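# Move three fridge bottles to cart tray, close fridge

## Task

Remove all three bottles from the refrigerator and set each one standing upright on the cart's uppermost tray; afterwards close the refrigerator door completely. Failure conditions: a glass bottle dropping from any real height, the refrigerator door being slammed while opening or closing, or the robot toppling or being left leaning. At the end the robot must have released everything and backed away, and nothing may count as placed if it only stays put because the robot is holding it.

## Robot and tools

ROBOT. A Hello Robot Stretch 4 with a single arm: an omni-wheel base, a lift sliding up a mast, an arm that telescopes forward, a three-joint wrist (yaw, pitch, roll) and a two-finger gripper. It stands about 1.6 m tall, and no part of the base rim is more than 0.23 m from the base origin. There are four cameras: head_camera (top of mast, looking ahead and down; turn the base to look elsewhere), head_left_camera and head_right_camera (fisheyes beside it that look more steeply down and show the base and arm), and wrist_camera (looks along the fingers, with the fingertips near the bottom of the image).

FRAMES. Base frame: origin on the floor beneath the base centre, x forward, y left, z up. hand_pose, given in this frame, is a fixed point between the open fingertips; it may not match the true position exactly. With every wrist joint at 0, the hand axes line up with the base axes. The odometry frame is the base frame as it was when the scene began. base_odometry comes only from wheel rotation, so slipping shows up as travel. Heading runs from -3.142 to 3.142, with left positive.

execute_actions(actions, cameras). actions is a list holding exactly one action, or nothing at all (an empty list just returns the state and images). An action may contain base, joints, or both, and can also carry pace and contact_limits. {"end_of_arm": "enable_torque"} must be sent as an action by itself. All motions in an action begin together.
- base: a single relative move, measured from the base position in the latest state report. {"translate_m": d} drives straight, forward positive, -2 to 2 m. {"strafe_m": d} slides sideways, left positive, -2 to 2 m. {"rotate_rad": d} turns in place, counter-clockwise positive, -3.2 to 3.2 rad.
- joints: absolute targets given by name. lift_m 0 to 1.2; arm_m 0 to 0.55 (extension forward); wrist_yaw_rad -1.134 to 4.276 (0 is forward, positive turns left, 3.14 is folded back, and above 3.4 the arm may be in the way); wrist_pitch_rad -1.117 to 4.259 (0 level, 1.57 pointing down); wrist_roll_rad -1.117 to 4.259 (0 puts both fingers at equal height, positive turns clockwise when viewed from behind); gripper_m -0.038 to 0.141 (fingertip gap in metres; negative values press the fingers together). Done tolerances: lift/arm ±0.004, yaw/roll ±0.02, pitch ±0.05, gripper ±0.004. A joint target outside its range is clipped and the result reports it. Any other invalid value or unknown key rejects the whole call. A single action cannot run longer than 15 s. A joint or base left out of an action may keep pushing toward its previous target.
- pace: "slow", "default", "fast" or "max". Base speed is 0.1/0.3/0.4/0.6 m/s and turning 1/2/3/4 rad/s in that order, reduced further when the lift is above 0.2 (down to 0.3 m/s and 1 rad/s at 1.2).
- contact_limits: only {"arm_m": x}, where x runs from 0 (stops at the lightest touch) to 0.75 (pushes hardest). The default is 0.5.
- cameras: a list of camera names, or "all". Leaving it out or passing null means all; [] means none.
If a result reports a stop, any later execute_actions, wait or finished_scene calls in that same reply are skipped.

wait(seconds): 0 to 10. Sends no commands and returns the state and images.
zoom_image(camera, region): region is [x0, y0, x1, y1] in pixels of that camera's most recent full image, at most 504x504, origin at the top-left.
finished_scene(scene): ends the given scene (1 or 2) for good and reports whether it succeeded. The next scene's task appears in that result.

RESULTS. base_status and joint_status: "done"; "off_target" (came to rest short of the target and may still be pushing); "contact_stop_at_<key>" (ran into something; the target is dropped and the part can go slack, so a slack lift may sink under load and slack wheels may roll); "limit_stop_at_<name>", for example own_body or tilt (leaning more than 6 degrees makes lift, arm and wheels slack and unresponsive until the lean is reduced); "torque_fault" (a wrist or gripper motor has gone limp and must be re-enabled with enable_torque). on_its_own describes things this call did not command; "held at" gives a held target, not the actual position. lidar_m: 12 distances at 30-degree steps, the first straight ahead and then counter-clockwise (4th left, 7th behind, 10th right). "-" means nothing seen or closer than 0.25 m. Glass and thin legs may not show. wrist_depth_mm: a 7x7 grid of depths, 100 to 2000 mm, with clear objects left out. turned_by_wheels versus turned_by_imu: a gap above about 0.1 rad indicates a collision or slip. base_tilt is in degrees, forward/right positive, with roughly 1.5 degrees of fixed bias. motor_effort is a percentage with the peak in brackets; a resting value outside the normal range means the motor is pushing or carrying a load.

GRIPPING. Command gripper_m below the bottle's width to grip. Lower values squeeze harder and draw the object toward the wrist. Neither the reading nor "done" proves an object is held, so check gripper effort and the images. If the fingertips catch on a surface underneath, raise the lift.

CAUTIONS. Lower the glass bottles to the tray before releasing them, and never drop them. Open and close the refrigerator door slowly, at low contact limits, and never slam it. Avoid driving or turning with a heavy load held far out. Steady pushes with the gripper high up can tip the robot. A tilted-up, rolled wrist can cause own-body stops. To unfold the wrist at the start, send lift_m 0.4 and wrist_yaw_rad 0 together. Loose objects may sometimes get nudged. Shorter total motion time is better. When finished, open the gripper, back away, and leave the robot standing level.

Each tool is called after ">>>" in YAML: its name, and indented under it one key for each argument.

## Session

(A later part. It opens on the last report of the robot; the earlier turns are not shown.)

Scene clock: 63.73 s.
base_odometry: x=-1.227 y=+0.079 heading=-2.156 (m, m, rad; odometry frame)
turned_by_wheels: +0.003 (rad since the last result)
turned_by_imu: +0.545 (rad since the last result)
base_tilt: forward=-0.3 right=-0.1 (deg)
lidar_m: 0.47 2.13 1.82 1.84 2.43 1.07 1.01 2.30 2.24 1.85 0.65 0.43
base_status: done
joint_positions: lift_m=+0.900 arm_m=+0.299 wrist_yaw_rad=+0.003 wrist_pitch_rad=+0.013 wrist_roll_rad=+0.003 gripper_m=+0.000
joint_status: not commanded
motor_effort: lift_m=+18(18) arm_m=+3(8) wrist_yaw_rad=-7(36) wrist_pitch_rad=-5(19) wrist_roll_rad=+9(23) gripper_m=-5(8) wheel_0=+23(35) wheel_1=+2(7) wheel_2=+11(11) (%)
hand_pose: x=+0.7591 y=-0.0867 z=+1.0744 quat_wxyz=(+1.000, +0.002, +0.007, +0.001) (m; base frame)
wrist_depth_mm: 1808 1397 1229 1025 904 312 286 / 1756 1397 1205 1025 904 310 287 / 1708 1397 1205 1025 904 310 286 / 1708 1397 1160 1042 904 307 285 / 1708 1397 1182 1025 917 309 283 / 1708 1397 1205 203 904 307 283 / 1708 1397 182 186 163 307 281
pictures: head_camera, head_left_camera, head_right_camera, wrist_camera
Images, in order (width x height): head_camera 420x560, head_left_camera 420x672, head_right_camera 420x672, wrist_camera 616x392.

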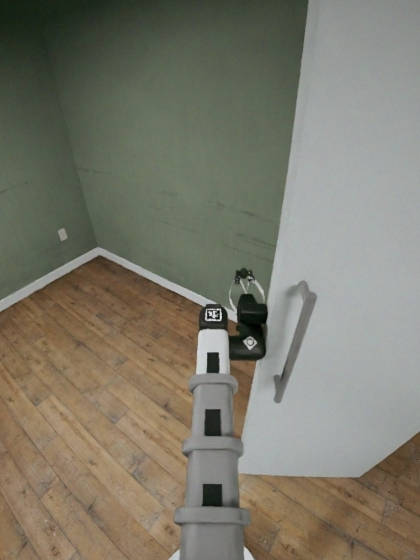

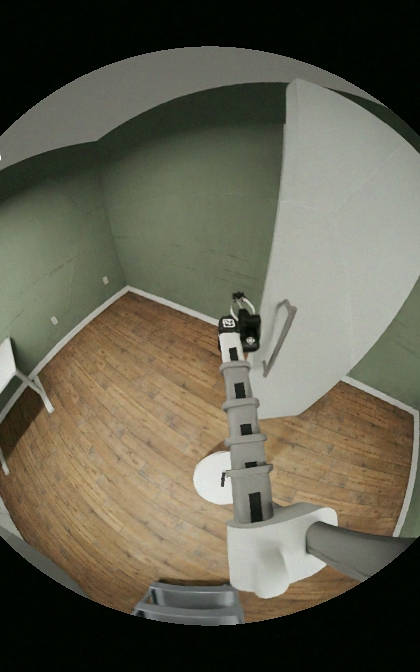

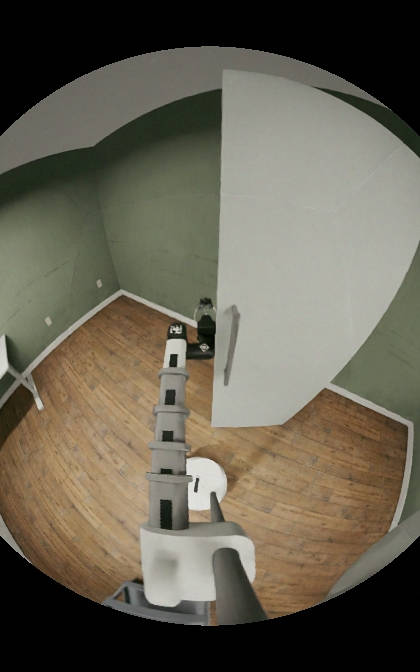

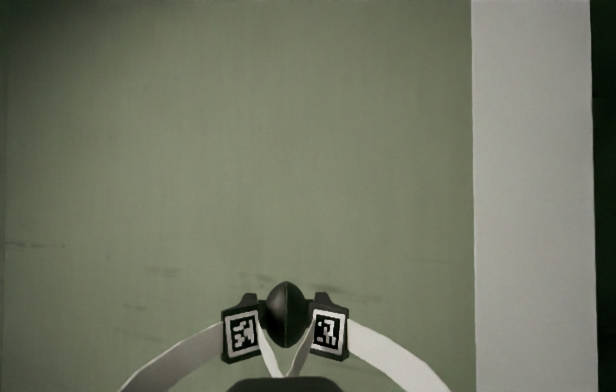

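>>> execute_actions:
  actions:
    - {"base":{"strafe_m":0.04},"joints":{"arm_m":0.36}}
  cameras: []

>>> execute_actions:
  actions:
    - {"joints":{"wrist_yaw_rad":-1.1}}
  cameras: ["head_camera","wrist_camera"]

>>> execute_actions:
  actions:
    - {"base":{"translate_m":-0.1},"joints":{"arm_m":0.2},"pace":"slow"}

Scene clock: 65.03 s.
base_odometry: x=-1.194 y=+0.057 heading=-2.156 (m, m, rad; odometry frame)
turned_by_wheels: +0.000 (rad since the last result)
turned_by_imu: +0.000 (rad since the last result)
base_tilt: forward=-0.4 right=+0.0 (deg)
lidar_m: 1.51 2.16 1.79 1.80 2.41 1.05 1.01 2.33 2.28 1.86 0.68 0.53
base_status: done
joint_positions: lift_m=+0.900 arm_m=+0.359 wrist_yaw_rad=+0.000 wrist_pitch_rad=+0.013 wrist_roll_rad=+0.006 gripper_m=+0.000
joint_status: all done
motor_effort: lift_m=+18(18) arm_m=+8(9) wrist_yaw_rad=+0(7) wrist_pitch_rad=-5(7) wrist_roll_rad=+2(9) gripper_m=-5(4) wheel_0=-5(18) wheel_1=+0(12) wheel_2=+1(8) (%)
hand_pose: x=+0.8180 y=-0.0874 z=+1.0744 quat_wxyz=(+1.000, +0.003, +0.007, +0.000) (m; base frame)
wrist_depth_mm: 1618 1366 1160 1008 878 788 262 / 1661 1308 1138 991 878 788 260 / 1576 1336 1138 1008 891 788 260 / 1576 1336 1138 1008 878 788 257 / 1618 1336 1138 976 891 778 258 / 1576 1336 1138 204 878 788 258 / 1576 1336 181 185 163 778 268
pictures: none
No camera images: the call's "cameras" was empty. Leave "cameras" out to get every camera's image.

Scene clock: 66.43 s.
base_odometry: x=-1.193 y=+0.057 heading=-2.156 (m, m, rad; odometry frame)
turned_by_wheels: +0.000 (rad since the last result)
turned_by_imu: +0.129 (rad since the last result)
base_tilt: forward=-0.2 right=+0.0 (deg)
lidar_m: 1.55 2.46 1.77 1.86 2.42 1.07 1.07 2.32 2.31 1.66 0.32 0.35
base_status: not commanded
joint_positions: lift_m=+0.900 arm_m=+0.360 wrist_yaw_rad=-1.100 wrist_pitch_rad=+0.013 wrist_roll_rad=+0.006 gripper_m=+0.000
joint_status: all done
motor_effort: lift_m=+18(18) arm_m=+2(8) wrist_yaw_rad=-1(80) wrist_pitch_rad=-8(7) wrist_roll_rad=+2(2) gripper_m=-6(13) wheel_0=+0(21) wheel_1=-1(6) wheel_2=-1(18) (%)
hand_pose: x=+0.5834 y=-0.2967 z=+1.0744 quat_wxyz=(+0.853, +0.006, +0.004, -0.523) (m; base frame)
wrist_depth_mm: 778 831 394 904 904 676 559 / 788 842 389 544 597 634 564 / 788 820 389 891 842 668 569 / 778 831 387 917 878 661 559 / 768 820 389 904 878 668 564 / 788 820 375 204 750 640 564 / 768 820 181 185 163 634 564
pictures: head_camera, wrist_camera
Images, in order (width x height): head_camera 420x560, wrist_camera 616x392.

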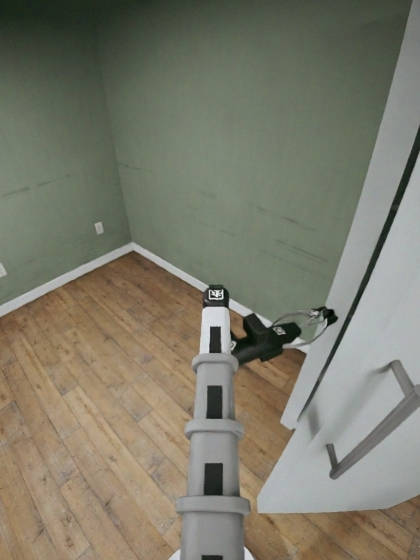

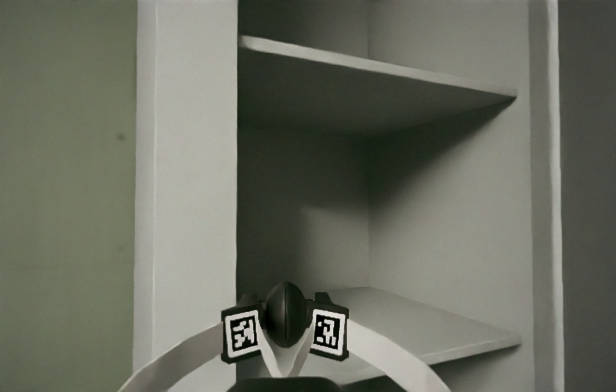

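Scene clock: 69.30 s.
base_odometry: x=-1.138 y=+0.140 heading=-2.156 (m, m, rad; odometry frame)
turned_by_wheels: +0.000 (rad since the last result)
turned_by_imu: +0.001 (rad since the last result)
base_tilt: forward=-0.3 right=-0.1 (deg)
lidar_m: 1.63 2.53 1.81 1.97 2.34 0.97 0.96 2.26 2.22 0.37 0.51 0.88
base_status: done
joint_positions: lift_m=+0.900 arm_m=+0.201 wrist_yaw_rad=-1.100 wrist_pitch_rad=+0.013 wrist_roll_rad=+0.006 gripper_m=+0.000
joint_status: all done
motor_effort: lift_m=+18(18) arm_m=-8(10) wrist_yaw_rad=+0(1) wrist_pitch_rad=-6(7) wrist_roll_rad=+2(1) gripper_m=-6(5) wheel_0=-6(8) wheel_1=-3(6) wheel_2=+4(8) (%)
hand_pose: x=+0.4253 y=-0.2967 z=+1.0744 quat_wxyz=(+0.853, +0.006, +0.004, -0.523) (m; base frame)
wrist_depth_mm: 492 931 1025 931 699 512 415 / 484 661 960 854 707 508 415 / 488 904 976 854 691 512 415 / 488 904 1008 917 699 512 410 / 484 917 1025 904 691 508 410 / 488 768 676 204 683 512 410 / 480 559 182 186 163 508 415
pictures: head_camera, head_left_camera, head_right_camera, wrist_camera
Images, in order (width x height): head_camera 420x560, head_left_camera 420x672, head_right_camera 420x672, wrist_camera 616x392.

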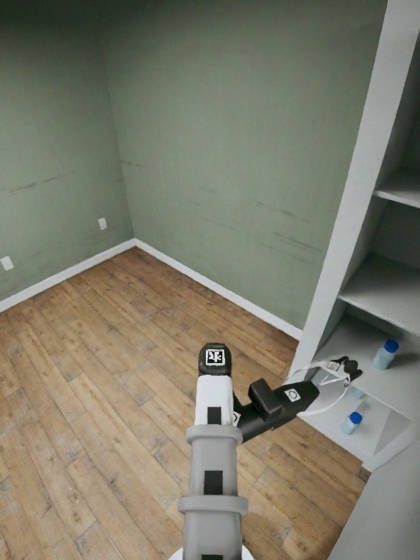

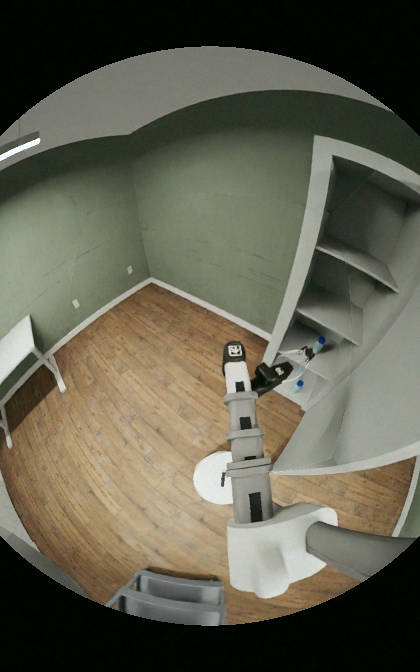

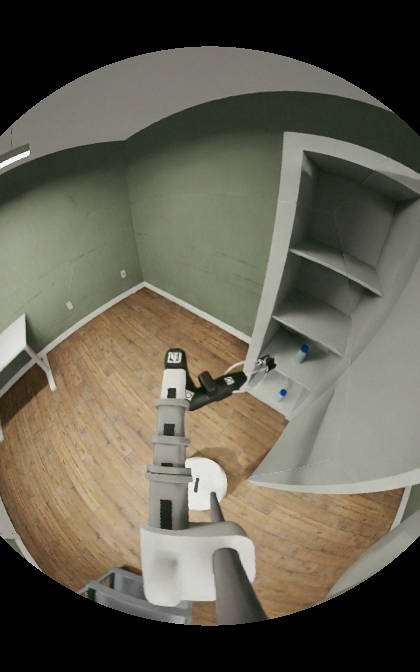

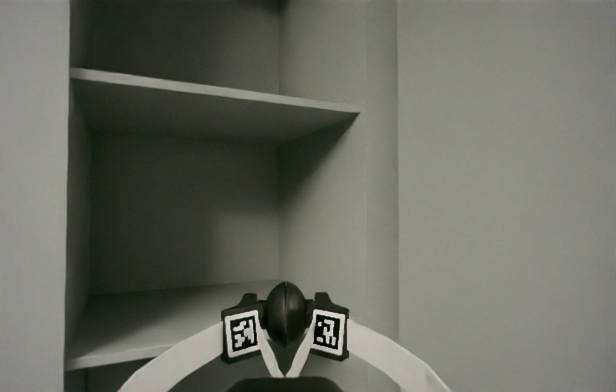

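>>> execute_actions:
  actions:
    - {"joints":{"wrist_yaw_rad":0,"arm_m":0.01,"lift_m":0.45,"gripper_m":0.11}}
  cameras: []

>>> execute_actions:
  actions:
    - {"base":{"rotate_rad":-0.69},"pace":"slow"}

Scene clock: 72.23 s.
base_odometry: x=-1.138 y=+0.140 heading=-2.156 (m, m, rad; odometry frame)
turned_by_wheels: +0.000 (rad since the last result)
turned_by_imu: +0.001 (rad since the last result)
base_tilt: forward=-0.3 right=+0.0 (deg)
lidar_m: 1.63 2.55 1.81 1.97 2.35 0.97 0.95 2.24 2.22 0.34 0.45 0.89
base_status: not commanded
joint_positions: lift_m=+0.450 arm_m=+0.011 wrist_yaw_rad=+0.000 wrist_pitch_rad=+0.013 wrist_roll_rad=+0.006 gripper_m=+0.110
joint_status: all done
motor_effort: lift_m=+17(18) arm_m=-8(8) wrist_yaw_rad=+1(6) wrist_pitch_rad=-6(8) wrist_roll_rad=+1(2) gripper_m=-1(5) wheel_0=-6(6) wheel_1=-3(3) wheel_2=+4(4) (%)
hand_pose: x=+0.4708 y=-0.0875 z=+0.6245 quat_wxyz=(+1.000, +0.003, +0.007, +0.000) (m; base frame)
wrist_depth_mm: - - 1756 1499 1308 621 788 / - - 1808 1464 1281 609 732 / - - 1756 1464 1308 615 878 / - - 1808 1464 1281 609 866 / - - 1756 1499 1281 609 878 / - - 1708 1430 218 615 634 / 1708 1464 1464 1366 1255 585 854
pictures: none
No camera images: the call's "cameras" was empty. Leave "cameras" out to get every camera's image.

Scene clock: 74.17 s.
base_odometry: x=-1.138 y=+0.140 heading=-2.845 (m, m, rad; odometry frame)
turned_by_wheels: -0.689 (rad since the last result)
turned_by_imu: -0.694 (rad since the last result)
base_tilt: forward=-0.4 right=-0.1 (deg)
lidar_m: 0.88 0.93 2.12 1.83 1.85 2.38 1.02 0.95 2.31 2.24 0.34 0.34
base_status: done
joint_positions: lift_m=+0.450 arm_m=+0.011 wrist_yaw_rad=+0.000 wrist_pitch_rad=+0.013 wrist_roll_rad=+0.006 gripper_m=+0.110
joint_status: not commanded
motor_effort: lift_m=+16(16) arm_m=-8(8) wrist_yaw_rad=+0(0) wrist_pitch_rad=-4(8) wrist_roll_rad=+1(2) gripper_m=-2(2) wheel_0=+7(10) wheel_1=+4(6) wheel_2=+2(6) (%)
hand_pose: x=+0.4708 y=-0.0875 z=+0.6245 quat_wxyz=(+1.000, +0.003, +0.007, +0.000) (m; base frame)
wrist_depth_mm: 1160 683 1078 1078 668 404 267 / 1160 654 798 798 676 404 268 / 1182 668 1060 1060 668 407 268 / 1182 676 1060 1078 676 404 268 / 1138 661 1042 842 676 407 270 / 1138 615 976 1060 217 407 271 / 1118 627 960 1042 676 351 270
pictures: head_camera, head_left_camera, head_right_camera, wrist_camera
Images, in order (width x height): head_camera 420x560, head_left_camera 420x672, head_right_camera 420x672, wrist_camera 616x392.

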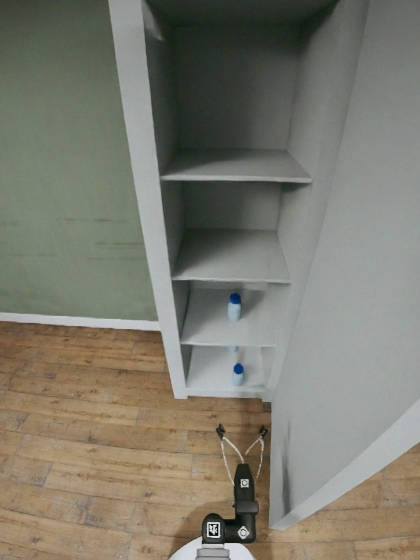

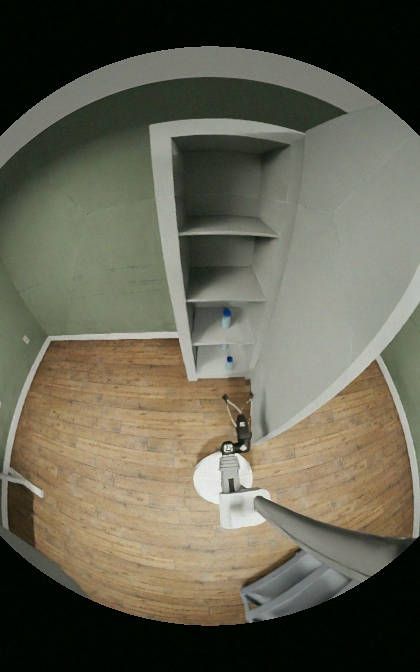

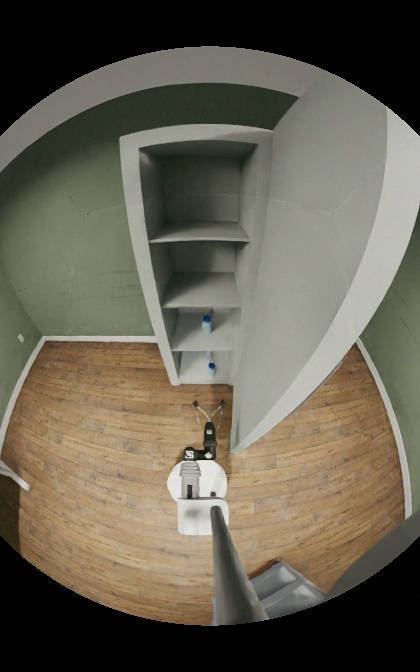

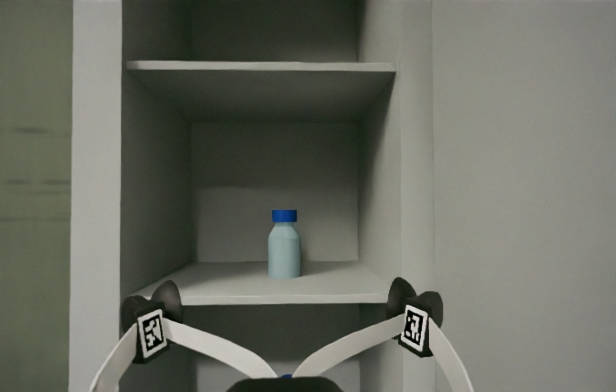

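>>> execute_actions:
  actions:
    - {"base":{"strafe_m":0.04},"joints":{"lift_m":0.4,"arm_m":0.35}}
  cameras: []

>>> execute_actions:
  actions:
    - {"base":{"translate_m":0.15},"pace":"slow"}
  cameras: ["head_camera","wrist_camera"]

Scene clock: 76.57 s.
base_odometry: x=-1.127 y=+0.102 heading=-2.845 (m, m, rad; odometry frame)
turned_by_wheels: +0.000 (rad since the last result)
turned_by_imu: +0.000 (rad since the last result)
base_tilt: forward=-0.5 right=+0.0 (deg)
lidar_m: 0.88 1.53 2.14 1.78 1.80 2.38 1.04 0.98 2.35 2.27 0.36 0.41
base_status: done
joint_positions: lift_m=+0.400 arm_m=+0.349 wrist_yaw_rad=+0.000 wrist_pitch_rad=+0.013 wrist_roll_rad=+0.006 gripper_m=+0.110
joint_status: all done
motor_effort: lift_m=+16(16) arm_m=+8(9) wrist_yaw_rad=+0(2) wrist_pitch_rad=-7(7) wrist_roll_rad=+1(1) gripper_m=-1(2) wheel_0=-5(12) wheel_1=+0(10) wheel_2=+0(1) (%)
hand_pose: x=+0.8080 y=-0.0874 z=+0.5746 quat_wxyz=(+1.000, +0.003, +0.007, +0.000) (m; base frame)
wrist_depth_mm: 362 549 615 615 621 466 332 / 364 559 723 741 741 466 334 / 362 554 723 732 741 462 336 / 359 554 732 512 732 462 332 / 362 554 723 484 691 466 332 / 342 319 377 375 217 373 330 / 343 315 322 324 741 413 334
pictures: none
No camera images: the call's "cameras" was empty. Leave "cameras" out to get every camera's image.

Scene clock: 79.37 s.
base_odometry: x=-1.270 y=+0.058 heading=-2.845 (m, m, rad; odometry frame)
turned_by_wheels: +0.001 (rad since the last result)
turned_by_imu: +0.001 (rad since the last result)
base_tilt: forward=-0.3 right=+0.0 (deg)
lidar_m: 0.74 0.79 1.91 2.18 1.81 2.53 1.16 1.10 2.36 0.34 0.29 0.44
base_status: done
joint_positions: lift_m=+0.400 arm_m=+0.349 wrist_yaw_rad=+0.000 wrist_pitch_rad=+0.013 wrist_roll_rad=+0.006 gripper_m=+0.110
joint_status: not commanded
motor_effort: lift_m=+16(16) arm_m=+8(8) wrist_yaw_rad=+0(0) wrist_pitch_rad=-7(8) wrist_roll_rad=+2(1) gripper_m=-3(1) wheel_0=+7(8) wheel_1=+3(6) wheel_2=-3(9) (%)
hand_pose: x=+0.8080 y=-0.0874 z=+0.5746 quat_wxyz=(+1.000, +0.003, +0.007, +0.000) (m; base frame)
wrist_depth_mm: 353 549 591 591 591 469 340 / 353 539 591 591 591 473 342 / 353 544 585 591 603 469 343 / 355 544 580 343 597 473 343 / 353 544 574 332 591 477 340 / 338 309 377 324 218 373 327 / 245 214 213 227 227 225 241
pictures: head_camera, wrist_camera
Images, in order (width x height): head_camera 420x560, wrist_camera 616x392.

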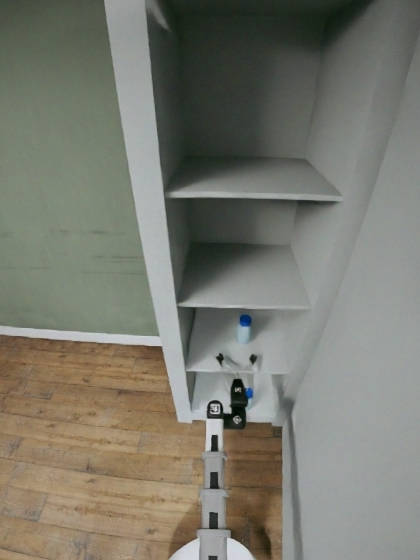

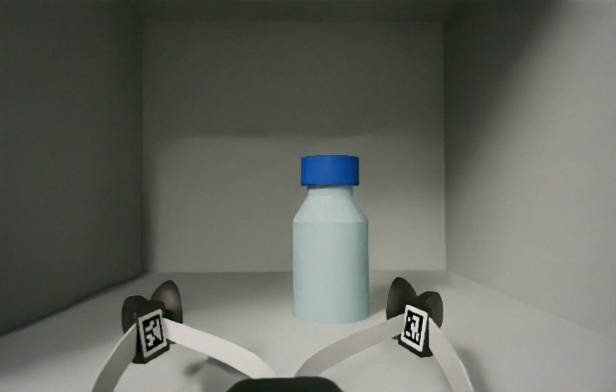

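>>> execute_actions:
  actions:
    - {"base":{"strafe_m":-0.04},"pace":"slow"}
  cameras: []

>>> execute_actions:
  actions:
    - {"joints":{"arm_m":0.49}}
  cameras: ["wrist_camera"]

>>> execute_actions:
  actions:
    - {"joints":{"gripper_m":0.015}}
  cameras: []

>>> execute_actions:
  actions:
    - {"joints":{"lift_m":0.43}}
  cameras: ["wrist_camera"]

Scene clock: 81.10 s.
base_odometry: x=-1.282 y=+0.096 heading=-2.845 (m, m, rad; odometry frame)
turned_by_wheels: +0.000 (rad since the last result)
turned_by_imu: +0.001 (rad since the last result)
base_tilt: forward=-0.3 right=+0.0 (deg)
lidar_m: 0.73 0.76 1.90 2.18 1.86 2.54 1.15 1.09 2.32 0.32 0.26 0.39
base_status: done
joint_positions: lift_m=+0.400 arm_m=+0.349 wrist_yaw_rad=+0.000 wrist_pitch_rad=+0.013 wrist_roll_rad=+0.006 gripper_m=+0.110
joint_status: not commanded
motor_effort: lift_m=+17(16) arm_m=+8(8) wrist_yaw_rad=+0(0) wrist_pitch_rad=-6(7) wrist_roll_rad=+1(1) gripper_m=-2(0) wheel_0=+6(10) wheel_1=-4(8) wheel_2=+0(2) (%)
hand_pose: x=+0.8080 y=-0.0874 z=+0.5746 quat_wxyz=(+1.000, +0.003, +0.007, +0.000) (m; base frame)
wrist_depth_mm: 418 580 585 585 580 394 283 / 415 580 585 591 591 394 282 / 418 580 585 591 591 394 283 / 415 585 574 343 585 394 283 / 413 574 580 327 585 397 283 / 377 310 375 325 218 347 285 / 245 213 213 228 225 226 241
pictures: none
No camera images: the call's "cameras" was empty. Leave "cameras" out to get every camera's image.

Scene clock: 82.50 s.
base_odometry: x=-1.281 y=+0.097 heading=-2.845 (m, m, rad; odometry frame)
turned_by_wheels: +0.000 (rad since the last result)
turned_by_imu: +0.014 (rad since the last result)
base_tilt: forward=-0.3 right=+0.0 (deg)
lidar_m: 0.74 0.79 1.94 2.20 1.84 2.54 1.13 1.08 2.31 0.32 0.25 0.39
base_status: not commanded
joint_positions: lift_m=+0.400 arm_m=+0.466 wrist_yaw_rad=-0.011 wrist_pitch_rad=+0.017 wrist_roll_rad=+0.005 gripper_m=+0.110
joint_status: arm_m contact_stop (moved +0.117 of +0.141)
on_its_own: arm_m is slack since a contact_stop (your +0.490 is given up); wrist_yaw_rad is at rest, and its effort (+33) is outside its rest range (-13 to +13)
motor_effort: lift_m=+17(17) arm_m=+0(29) wrist_yaw_rad=+33(69) wrist_pitch_rad=-16(29) wrist_roll_rad=+2(3) gripper_m=-2(0) wheel_0=+4(8) wheel_1=+2(6) wheel_2=-9(17) (%)
hand_pose: x=+0.9243 y=-0.0907 z=+0.5735 quat_wxyz=(+1.000, +0.003, +0.008, -0.006) (m; base frame)
wrist_depth_mm: 394 469 473 480 480 424 304 / 392 469 477 480 480 427 306 / 392 473 469 224 480 427 304 / 394 466 469 227 480 421 304 / 392 469 469 213 477 427 304 / 357 301 366 213 217 362 300 / 239 209 208 211 220 221 237
pictures: wrist_camera
Images, in order (width x height): wrist_camera 616x392.

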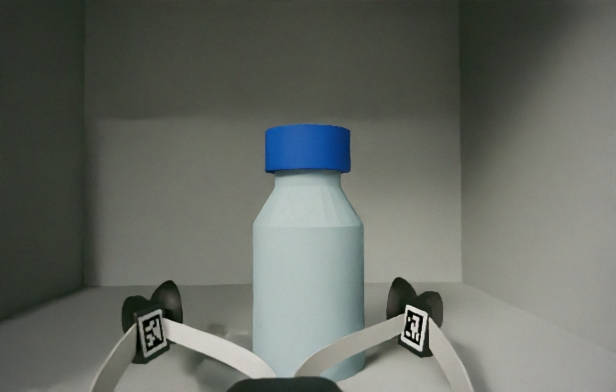

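not run: a stop came earlier in this reply.

not run: a stop came earlier in this reply.

Wrist body hit the shelf edge; raise a bit.

>>> execute_actions:
  actions:
    - {"joints":{"arm_m":0.45,"lift_m":0.435,"wrist_pitch_rad":0.08}}
  cameras: []

>>> execute_actions:
  actions:
    - {"joints":{"arm_m":0.495,"wrist_yaw_rad":-0.03},"pace":"slow"}
  cameras: ["wrist_camera"]

Scene clock: 83.60 s.
base_odometry: x=-1.282 y=+0.097 heading=-2.845 (m, m, rad; odometry frame)
turned_by_wheels: +0.001 (rad since the last result)
turned_by_imu: +0.001 (rad since the last result)
base_tilt: forward=-0.2 right=-0.1 (deg)
lidar_m: 0.74 0.78 1.94 2.17 1.84 2.52 1.15 1.08 2.30 0.32 0.26 0.40
base_status: not commanded
joint_positions: lift_m=+0.435 arm_m=+0.451 wrist_yaw_rad=+0.000 wrist_pitch_rad=+0.082 wrist_roll_rad=+0.006 gripper_m=+0.110
joint_status: all done
motor_effort: lift_m=+21(23) arm_m=-8(8) wrist_yaw_rad=+1(30) wrist_pitch_rad=-7(16) wrist_roll_rad=+2(2) gripper_m=-2(2) wheel_0=+3(3) wheel_1=+2(2) wheel_2=-1(9) (%)
hand_pose: x=+0.9098 y=-0.0875 z=+0.5893 quat_wxyz=(+0.999, +0.003, +0.041, +0.000) (m; base frame)
wrist_depth_mm: 382 469 473 477 477 445 315 / 379 473 480 477 480 445 314 / 379 473 480 480 484 442 315 / 379 484 484 235 488 442 314 / 377 480 484 228 488 442 315 / 357 329 384 225 219 389 315 / 271 242 241 225 254 255 271
pictures: none
No camera images: the call's "cameras" was empty. Leave "cameras" out to get every camera's image.

Scene clock: 85.23 s.
base_odometry: x=-1.282 y=+0.097 heading=-2.845 (m, m, rad; odometry frame)
turned_by_wheels: +0.000 (rad since the last result)
turned_by_imu: +0.001 (rad since the last result)
base_tilt: forward=-0.2 right=+0.0 (deg)
lidar_m: 0.73 0.79 1.94 2.19 1.85 2.53 1.15 1.09 2.32 0.32 0.25 0.41
base_status: not commanded
joint_positions: lift_m=+0.435 arm_m=+0.494 wrist_yaw_rad=-0.030 wrist_pitch_rad=+0.082 wrist_roll_rad=+0.006 gripper_m=+0.110
joint_status: all done
motor_effort: lift_m=+21(21) arm_m=+8(8) wrist_yaw_rad=-1(4) wrist_pitch_rad=-7(5) wrist_roll_rad=+2(2) gripper_m=-2(1) wheel_0=+4(3) wheel_1=+2(2) wheel_2=-1(2) (%)
hand_pose: x=+0.9492 y=-0.0959 z=+0.5893 quat_wxyz=(+0.999, +0.003, +0.041, -0.015) (m; base frame)
wrist_depth_mm: 402 427 433 439 445 415 301 / 399 430 433 442 442 415 300 / 399 433 442 439 449 415 301 / 399 436 442 196 449 415 301 / 399 439 445 190 452 413 301 / 362 330 357 185 204 370 303 / 271 242 211 185 254 255 270
pictures: wrist_camera
Images, in order (width x height): wrist_camera 616x392.

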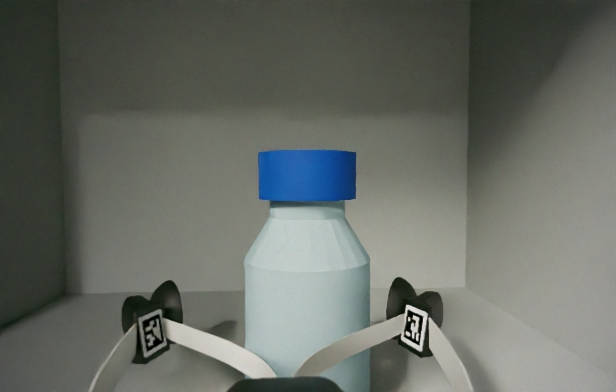

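>>> execute_actions:
  actions:
    - {"joints":{"gripper_m":0.01,"wrist_yaw_rad":-0.06}}
  cameras: []

>>> execute_actions:
  actions:
    - {"joints":{"lift_m":0.46}}
  cameras: ["wrist_camera"]

>>> execute_actions:
  actions:
    - {"joints":{"arm_m":0.01},"base":{"translate_m":-0.15}}
  cameras: ["wrist_camera"]

>>> execute_actions:
  actions:
    - {"joints":{"lift_m":0.95},"base":{"rotate_rad":3.1},"pace":"slow"}

Scene clock: 87.27 s.
base_odometry: x=-1.282 y=+0.097 heading=-2.845 (m, m, rad; odometry frame)
turned_by_wheels: +0.000 (rad since the last result)
turned_by_imu: +0.001 (rad since the last result)
base_tilt: forward=-0.2 right=-0.1 (deg)
lidar_m: 0.74 0.79 1.94 2.16 1.86 2.53 1.13 1.08 2.31 0.31 0.25 0.39
base_status: not commanded
joint_positions: lift_m=+0.435 arm_m=+0.494 wrist_yaw_rad=-0.060 wrist_pitch_rad=+0.084 wrist_roll_rad=+0.006 gripper_m=+0.011
joint_status: all done
motor_effort: lift_m=+21(21) arm_m=+8(8) wrist_yaw_rad=-1(8) wrist_pitch_rad=-11(10) wrist_roll_rad=+2(1) gripper_m=-25(26) wheel_0=+3(3) wheel_1=+2(2) wheel_2=-1(1) (%)
hand_pose: x=+0.9462 y=-0.1045 z=+0.5889 quat_wxyz=(+0.999, +0.004, +0.042, -0.030) (m; base frame)
wrist_depth_mm: 418 424 430 442 449 389 285 / 421 430 436 442 449 389 289 / 424 433 439 442 455 389 286 / 421 433 436 182 455 389 287 / 421 433 439 178 459 389 287 / 382 382 185 171 200 353 287 / 267 170 178 170 238 161 264
pictures: none
No camera images: the call's "cameras" was empty. Leave "cameras" out to get every camera's image.

Scene clock: 88.13 s.
base_odometry: x=-1.282 y=+0.097 heading=-2.845 (m, m, rad; odometry frame)
turned_by_wheels: +0.000 (rad since the last result)
turned_by_imu: +0.000 (rad since the last result)
base_tilt: forward=-0.2 right=-0.1 (deg)
lidar_m: 0.75 0.78 1.94 2.18 1.86 2.54 1.14 1.09 2.32 0.31 0.25 0.40
base_status: not commanded
joint_positions: lift_m=+0.460 arm_m=+0.494 wrist_yaw_rad=-0.060 wrist_pitch_rad=+0.087 wrist_roll_rad=+0.006 gripper_m=+0.011
joint_status: all done
motor_effort: lift_m=+23(24) arm_m=+8(8) wrist_yaw_rad=+0(1) wrist_pitch_rad=-21(23) wrist_roll_rad=+2(2) gripper_m=-24(24) wheel_0=+4(3) wheel_1=+2(2) wheel_2=-1(1) (%)
hand_pose: x=+0.9462 y=-0.1045 z=+0.6127 quat_wxyz=(+0.999, +0.004, +0.044, -0.030) (m; base frame)
wrist_depth_mm: 415 427 430 442 445 387 286 / 424 427 436 442 452 389 285 / 427 433 439 442 455 392 286 / 421 433 436 182 455 389 287 / 424 433 442 178 459 392 287 / 402 439 185 171 200 382 287 / 315 170 177 171 279 161 282
pictures: wrist_camera
Images, in order (width x height): wrist_camera 616x392.

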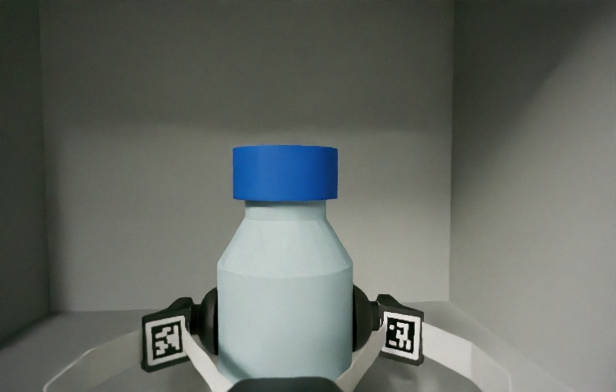

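Scene clock: 90.63 s.
base_odometry: x=-1.138 y=+0.140 heading=-2.845 (m, m, rad; odometry frame)
turned_by_wheels: +0.000 (rad since the last result)
turned_by_imu: +0.001 (rad since the last result)
base_tilt: forward=-0.3 right=-0.2 (deg)
lidar_m: 0.44 1.54 2.16 1.81 1.84 2.39 1.01 0.96 2.30 2.23 0.34 0.34
base_status: done
joint_positions: lift_m=+0.460 arm_m=+0.011 wrist_yaw_rad=-0.060 wrist_pitch_rad=+0.088 wrist_roll_rad=+0.006 gripper_m=+0.011
joint_status: all done
motor_effort: lift_m=+23(23) arm_m=-8(8) wrist_yaw_rad=+0(1) wrist_pitch_rad=-22(22) wrist_roll_rad=+2(2) gripper_m=-26(24) wheel_0=-4(9) wheel_1=-2(6) wheel_2=-1(11) (%)
hand_pose: x=+0.4639 y=-0.1045 z=+0.6126 quat_wxyz=(+0.999, +0.004, +0.044, -0.030) (m; base frame)
wrist_depth_mm: 603 647 1025 1025 640 364 257 / 1098 750 946 960 654 364 257 / 1118 759 1025 1042 654 368 256 / 1118 750 1042 181 654 362 257 / 1138 683 654 178 654 364 258 / 1138 691 185 171 199 364 258 / 1138 170 178 170 525 161 257
pictures: wrist_camera
Images, in order (width x height): wrist_camera 616x392.

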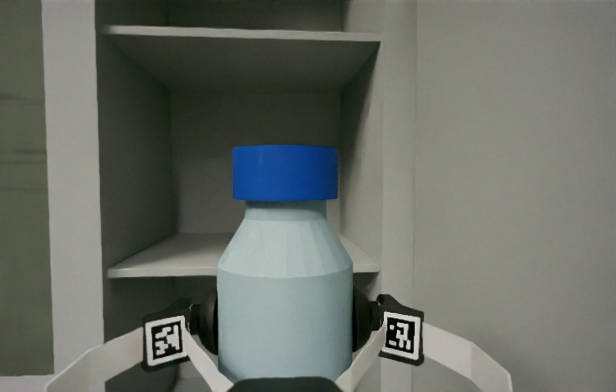

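Scene clock: 95.00 s.
base_odometry: x=-1.138 y=+0.140 heading=+0.254 (m, m, rad; odometry frame)
turned_by_wheels: +3.099 (rad since the last result)
turned_by_imu: +3.125 (rad since the last result)
base_tilt: forward=-0.3 right=-0.1 (deg)
lidar_m: 0.44 0.95 2.34 2.24 0.34 0.35 0.90 0.93 2.08 1.82 1.83 0.45
base_status: done
joint_positions: lift_m=+0.950 arm_m=+0.011 wrist_yaw_rad=-0.060 wrist_pitch_rad=+0.088 wrist_roll_rad=+0.006 gripper_m=+0.011
joint_status: all done
motor_effort: lift_m=+23(24) arm_m=-8(8) wrist_yaw_rad=+0(0) wrist_pitch_rad=-21(21) wrist_roll_rad=+1(1) gripper_m=-24(24) wheel_0=-6(9) wheel_1=-3(8) wheel_2=-2(9) (%)
hand_pose: x=+0.4640 y=-0.1045 z=+1.1026 quat_wxyz=(+0.999, +0.004, +0.044, -0.030) (m; base frame)
wrist_depth_mm: 1808 1921 1983 - - - - / 1921 1921 - - - - - / 1808 1863 - - - - - / 1921 1921 - 182 - - - / 1808 1921 - 178 - - - / 1025 1042 185 171 200 - - / 676 170 175 170 - 161 -
pictures: head_camera, head_left_camera, head_right_camera, wrist_camera
Images, in order (width x height): head_camera 420x560, head_left_camera 420x672, head_right_camera 420x672, wrist_camera 616x392.

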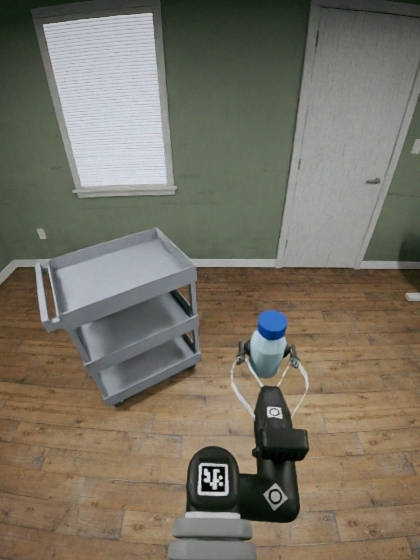

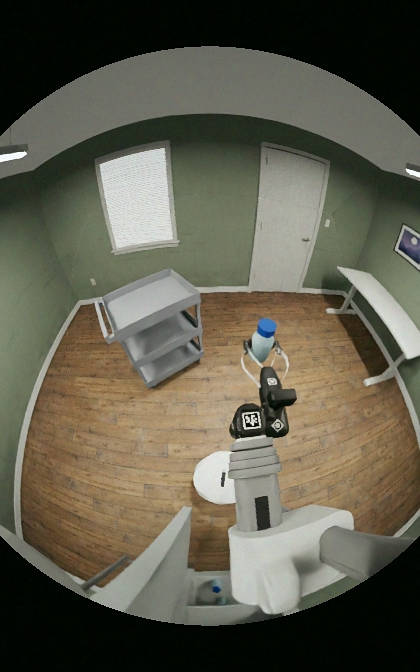

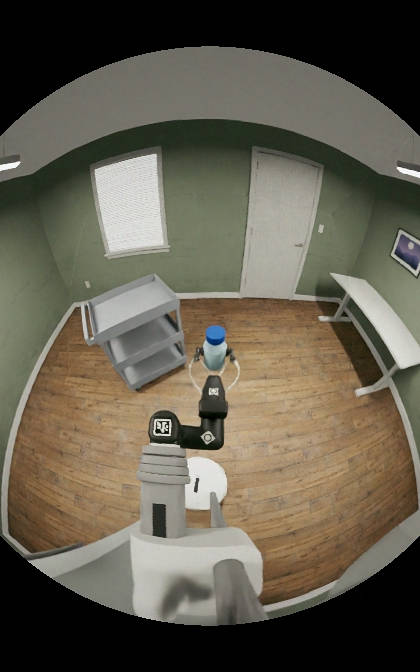

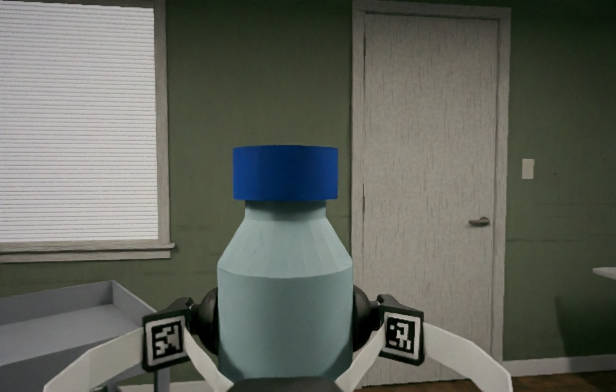

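>>> execute_actions:
  actions:
    - {"base":{"rotate_rad":0.45}}
  cameras: []

>>> execute_actions:
  actions:
    - {"base":{"translate_m":0.2},"joints":{"arm_m":0.35}}

Scene clock: 96.43 s.
base_odometry: x=-1.138 y=+0.140 heading=+0.703 (m, m, rad; odometry frame)
turned_by_wheels: +0.449 (rad since the last result)
turned_by_imu: +0.453 (rad since the last result)
base_tilt: forward=-0.3 right=+0.0 (deg)
lidar_m: 0.43 0.97 2.24 0.36 0.33 0.90 0.90 1.94 2.52 1.79 2.36 0.45
base_status: done
joint_positions: lift_m=+0.950 arm_m=+0.011 wrist_yaw_rad=-0.060 wrist_pitch_rad=+0.088 wrist_roll_rad=+0.006 gripper_m=+0.011
joint_status: not commanded
motor_effort: lift_m=+23(23) arm_m=-8(8) wrist_yaw_rad=+0(2) wrist_pitch_rad=-22(20) wrist_roll_rad=+2(2) gripper_m=-25(22) wheel_0=-6(10) wheel_1=-3(7) wheel_2=-2(9) (%)
hand_pose: x=+0.4640 y=-0.1044 z=+1.1026 quat_wxyz=(+0.999, +0.004, +0.044, -0.030) (m; base frame)
wrist_depth_mm: - - - - 1921 1708 1708 / - - - - 1863 1808 1756 / - - - - - 1808 1661 / - - - 182 - 1808 1756 / - - - 178 - 1863 1756 / - 1078 185 171 200 1863 1808 / - 170 178 171 798 161 1756
pictures: none
No camera images: the call's "cameras" was empty. Leave "cameras" out to get every camera's image.

Scene clock: 98.57 s.
base_odometry: x=-0.986 y=+0.270 heading=+0.704 (m, m, rad; odometry frame)
turned_by_wheels: +0.000 (rad since the last result)
turned_by_imu: +0.000 (rad since the last result)
base_tilt: forward=-0.2 right=+0.0 (deg)
lidar_m: 0.75 0.77 2.15 2.19 0.45 0.46 1.10 2.17 1.83 1.86 2.25 0.79
base_status: done
joint_positions: lift_m=+0.950 arm_m=+0.349 wrist_yaw_rad=-0.060 wrist_pitch_rad=+0.088 wrist_roll_rad=+0.006 gripper_m=+0.011
joint_status: all done
motor_effort: lift_m=+23(23) arm_m=+8(9) wrist_yaw_rad=+0(3) wrist_pitch_rad=-20(23) wrist_roll_rad=+1(1) gripper_m=-23(25) wheel_0=+4(11) wheel_1=+3(8) wheel_2=-1(11) (%)
hand_pose: x=+0.8012 y=-0.1044 z=+1.1027 quat_wxyz=(+0.999, +0.004, +0.044, -0.030) (m; base frame)
wrist_depth_mm: - 1863 1661 1576 1464 1397 1308 / - 1863 1708 1618 1464 1397 1308 / - 1921 1708 1537 1499 1464 1336 / - 1863 1708 182 1499 1430 1308 / - 1921 1708 178 1499 1430 1366 / - 1921 185 172 200 1430 1336 / 1863 170 178 171 574 161 1366
pictures: head_camera, head_left_camera, head_right_camera, wrist_camera
Images, in order (width x height): head_camera 420x560, head_left_camera 420x672, head_right_camera 420x672, wrist_camera 616x392.

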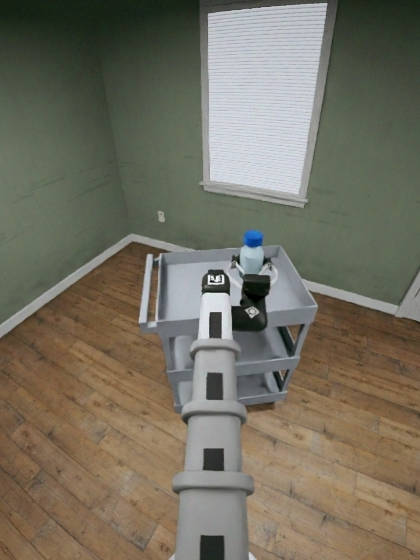

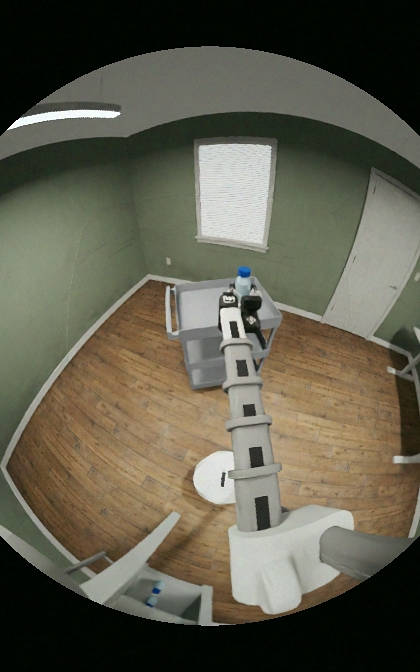

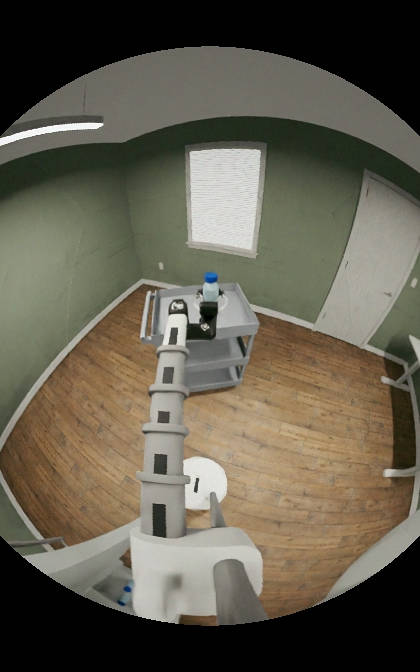

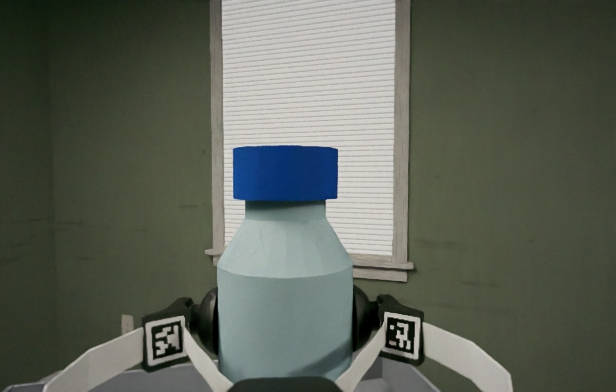

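>>> execute_actions:
  actions:
    - {"joints":{"arm_m":0.46}}
  cameras: []

>>> execute_actions:
  actions:
    - {"joints":{"lift_m":0.79},"pace":"slow"}

Scene clock: 100.03 s.
base_odometry: x=-0.986 y=+0.270 heading=+0.704 (m, m, rad; odometry frame)
turned_by_wheels: +0.000 (rad since the last result)
turned_by_imu: +0.001 (rad since the last result)
base_tilt: forward=-0.3 right=+0.0 (deg)
lidar_m: 0.75 0.78 2.13 2.20 0.46 0.46 1.09 2.17 1.86 1.87 2.22 0.82
base_status: not commanded
joint_positions: lift_m=+0.950 arm_m=+0.459 wrist_yaw_rad=-0.060 wrist_pitch_rad=+0.088 wrist_roll_rad=+0.006 gripper_m=+0.011
joint_status: all done
motor_effort: lift_m=+23(23) arm_m=+8(8) wrist_yaw_rad=-1(1) wrist_pitch_rad=-22(22) wrist_roll_rad=+1(1) gripper_m=-24(22) wheel_0=+5(4) wheel_1=+3(3) wheel_2=-1(1) (%)
hand_pose: x=+0.9111 y=-0.1044 z=+1.1027 quat_wxyz=(+0.999, +0.004, +0.044, -0.030) (m; base frame)
wrist_depth_mm: 1863 1756 1576 1499 1430 1308 1229 / 1863 1708 1576 1464 1397 1308 1255 / 1921 1756 1576 1430 1397 1308 1255 / 1921 1756 1618 181 1397 1336 1229 / 1983 1808 1576 178 1397 1366 1255 / 1863 1863 185 171 200 1366 1308 / 1863 170 178 171 569 161 1281
pictures: none
No camera images: the call's "cameras" was empty. Leave "cameras" out to get every camera's image.

Scene clock: 102.13 s.
base_odometry: x=-0.986 y=+0.270 heading=+0.704 (m, m, rad; odometry frame)
turned_by_wheels: +0.000 (rad since the last result)
turned_by_imu: +0.001 (rad since the last result)
base_tilt: forward=-0.4 right=+0.0 (deg)
lidar_m: 0.76 0.77 2.15 2.20 0.46 0.45 1.11 2.18 1.85 1.85 2.25 0.83
base_status: not commanded
joint_positions: lift_m=+0.790 arm_m=+0.459 wrist_yaw_rad=-0.060 wrist_pitch_rad=+0.088 wrist_roll_rad=+0.006 gripper_m=+0.011
joint_status: all done
motor_effort: lift_m=+18(21) arm_m=+8(8) wrist_yaw_rad=+0(0) wrist_pitch_rad=-21(21) wrist_roll_rad=+1(1) gripper_m=-23(25) wheel_0=+4(4) wheel_1=+3(2) wheel_2=-1(1) (%)
hand_pose: x=+0.9111 y=-0.1044 z=+0.9430 quat_wxyz=(+0.999, +0.004, +0.044, -0.030) (m; base frame)
wrist_depth_mm: 1863 1808 1576 1430 1397 1281 1205 / 1863 1808 1618 1464 1397 1308 1229 / 1863 1756 1576 1499 1430 1336 1255 / 1921 1808 1661 182 1430 1336 1255 / 1863 1808 1661 178 1397 1308 1255 / 492 504 185 171 200 512 1255 / 455 170 177 171 407 161 359
pictures: head_camera, head_left_camera, head_right_camera, wrist_camera
Images, in order (width x height): head_camera 420x560, head_left_camera 420x672, head_right_camera 420x672, wrist_camera 616x392.

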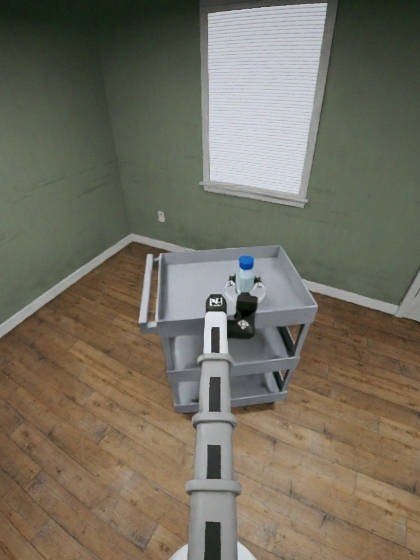

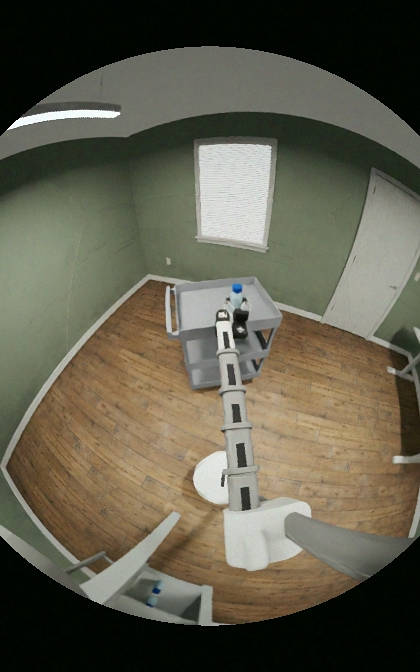

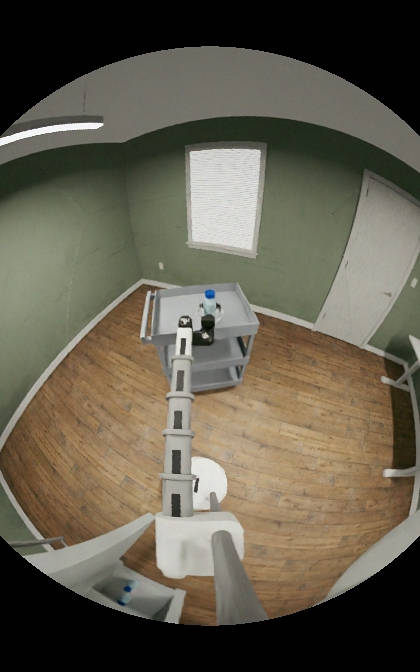

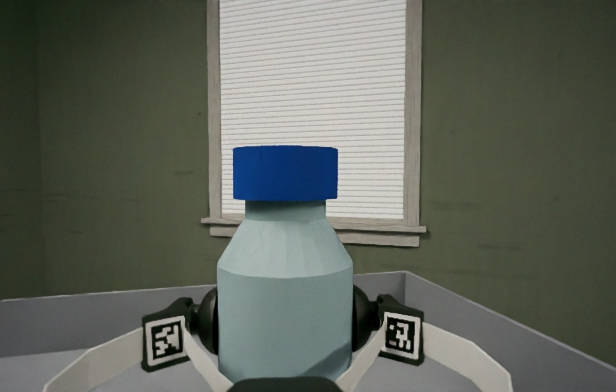

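>>> execute_actions:
  actions:
    - {"joints":{"lift_m":0.725},"pace":"slow"}
  cameras: ["wrist_camera"]

>>> execute_actions:
  actions:
    - {"joints":{"lift_m":0.71},"pace":"slow"}
  cameras: ["wrist_camera"]

Scene clock: 103.97 s.
base_odometry: x=-0.986 y=+0.270 heading=+0.704 (m, m, rad; odometry frame)
turned_by_wheels: +0.000 (rad since the last result)
turned_by_imu: +0.001 (rad since the last result)
base_tilt: forward=-0.2 right=-0.2 (deg)
lidar_m: 0.76 0.76 2.15 2.20 0.44 0.47 1.11 2.16 1.86 1.87 2.24 0.84
base_status: not commanded
joint_positions: lift_m=+0.725 arm_m=+0.459 wrist_yaw_rad=-0.060 wrist_pitch_rad=+0.088 wrist_roll_rad=+0.006 gripper_m=+0.011
joint_status: all done
on_its_own: wrist_pitch_rad is at rest, and its effort (-24) is outside its rest range (-23 to +23)
motor_effort: lift_m=+18(18) arm_m=+8(8) wrist_yaw_rad=+0(0) wrist_pitch_rad=-24(21) wrist_roll_rad=+1(1) gripper_m=-23(23) wheel_0=+4(4) wheel_1=+2(2) wheel_2=-1(1) (%)
hand_pose: x=+0.9111 y=-0.1044 z=+0.8780 quat_wxyz=(+0.999, +0.004, +0.044, -0.030) (m; base frame)
wrist_depth_mm: 1808 1756 1618 1499 1397 1308 1229 / 1863 1756 1576 1499 1397 1336 1255 / 1921 1808 1661 1464 1397 1336 1255 / 1863 1756 1661 181 1366 1308 1255 / 484 512 521 178 597 504 1229 / 459 455 185 171 200 418 347 / 324 170 178 171 289 161 324
pictures: wrist_camera
Images, in order (width x height): wrist_camera 616x392.

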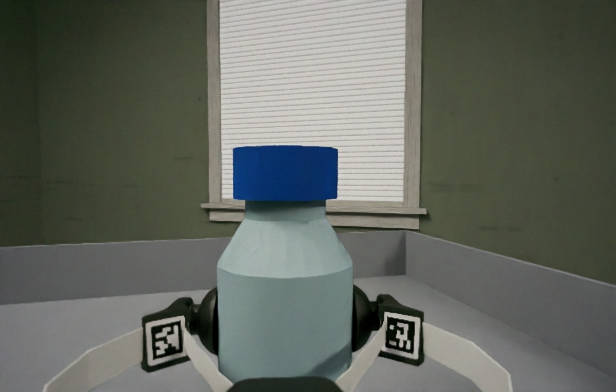

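Scene clock: 104.80 s.
base_odometry: x=-0.986 y=+0.270 heading=+0.704 (m, m, rad; odometry frame)
turned_by_wheels: +0.000 (rad since the last result)
turned_by_imu: +0.000 (rad since the last result)
base_tilt: forward=-0.2 right=+0.0 (deg)
lidar_m: 0.75 0.77 2.15 2.19 0.43 0.47 1.11 2.17 1.86 1.88 2.25 0.82
base_status: not commanded
joint_positions: lift_m=+0.711 arm_m=+0.459 wrist_yaw_rad=-0.061 wrist_pitch_rad=+0.077 wrist_roll_rad=+0.006 gripper_m=+0.011
joint_status: all done
motor_effort: lift_m=+12(19) arm_m=+8(8) wrist_yaw_rad=+2(3) wrist_pitch_rad=+9(21) wrist_roll_rad=+0(1) gripper_m=-24(25) wheel_0=+4(5) wheel_1=+3(3) wheel_2=-1(2) (%)
hand_pose: x=+0.9113 y=-0.1047 z=+0.8665 quat_wxyz=(+0.999, +0.004, +0.039, -0.030) (m; base frame)
wrist_depth_mm: 1863 1756 1661 1464 1397 1308 1229 / 1863 1756 1618 1537 1430 1308 1229 / 1863 1808 1618 1499 1430 1336 1255 / 1863 1808 1661 182 1397 1308 1229 / 484 508 521 178 597 504 1255 / 459 459 185 171 200 418 345 / 317 170 178 171 281 160 315
pictures: wrist_camera
Images, in order (width x height): wrist_camera 616x392.

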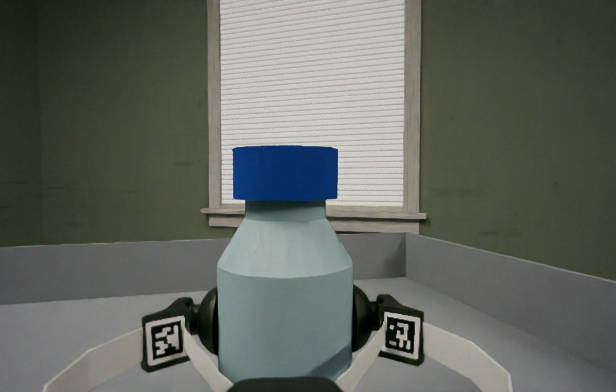

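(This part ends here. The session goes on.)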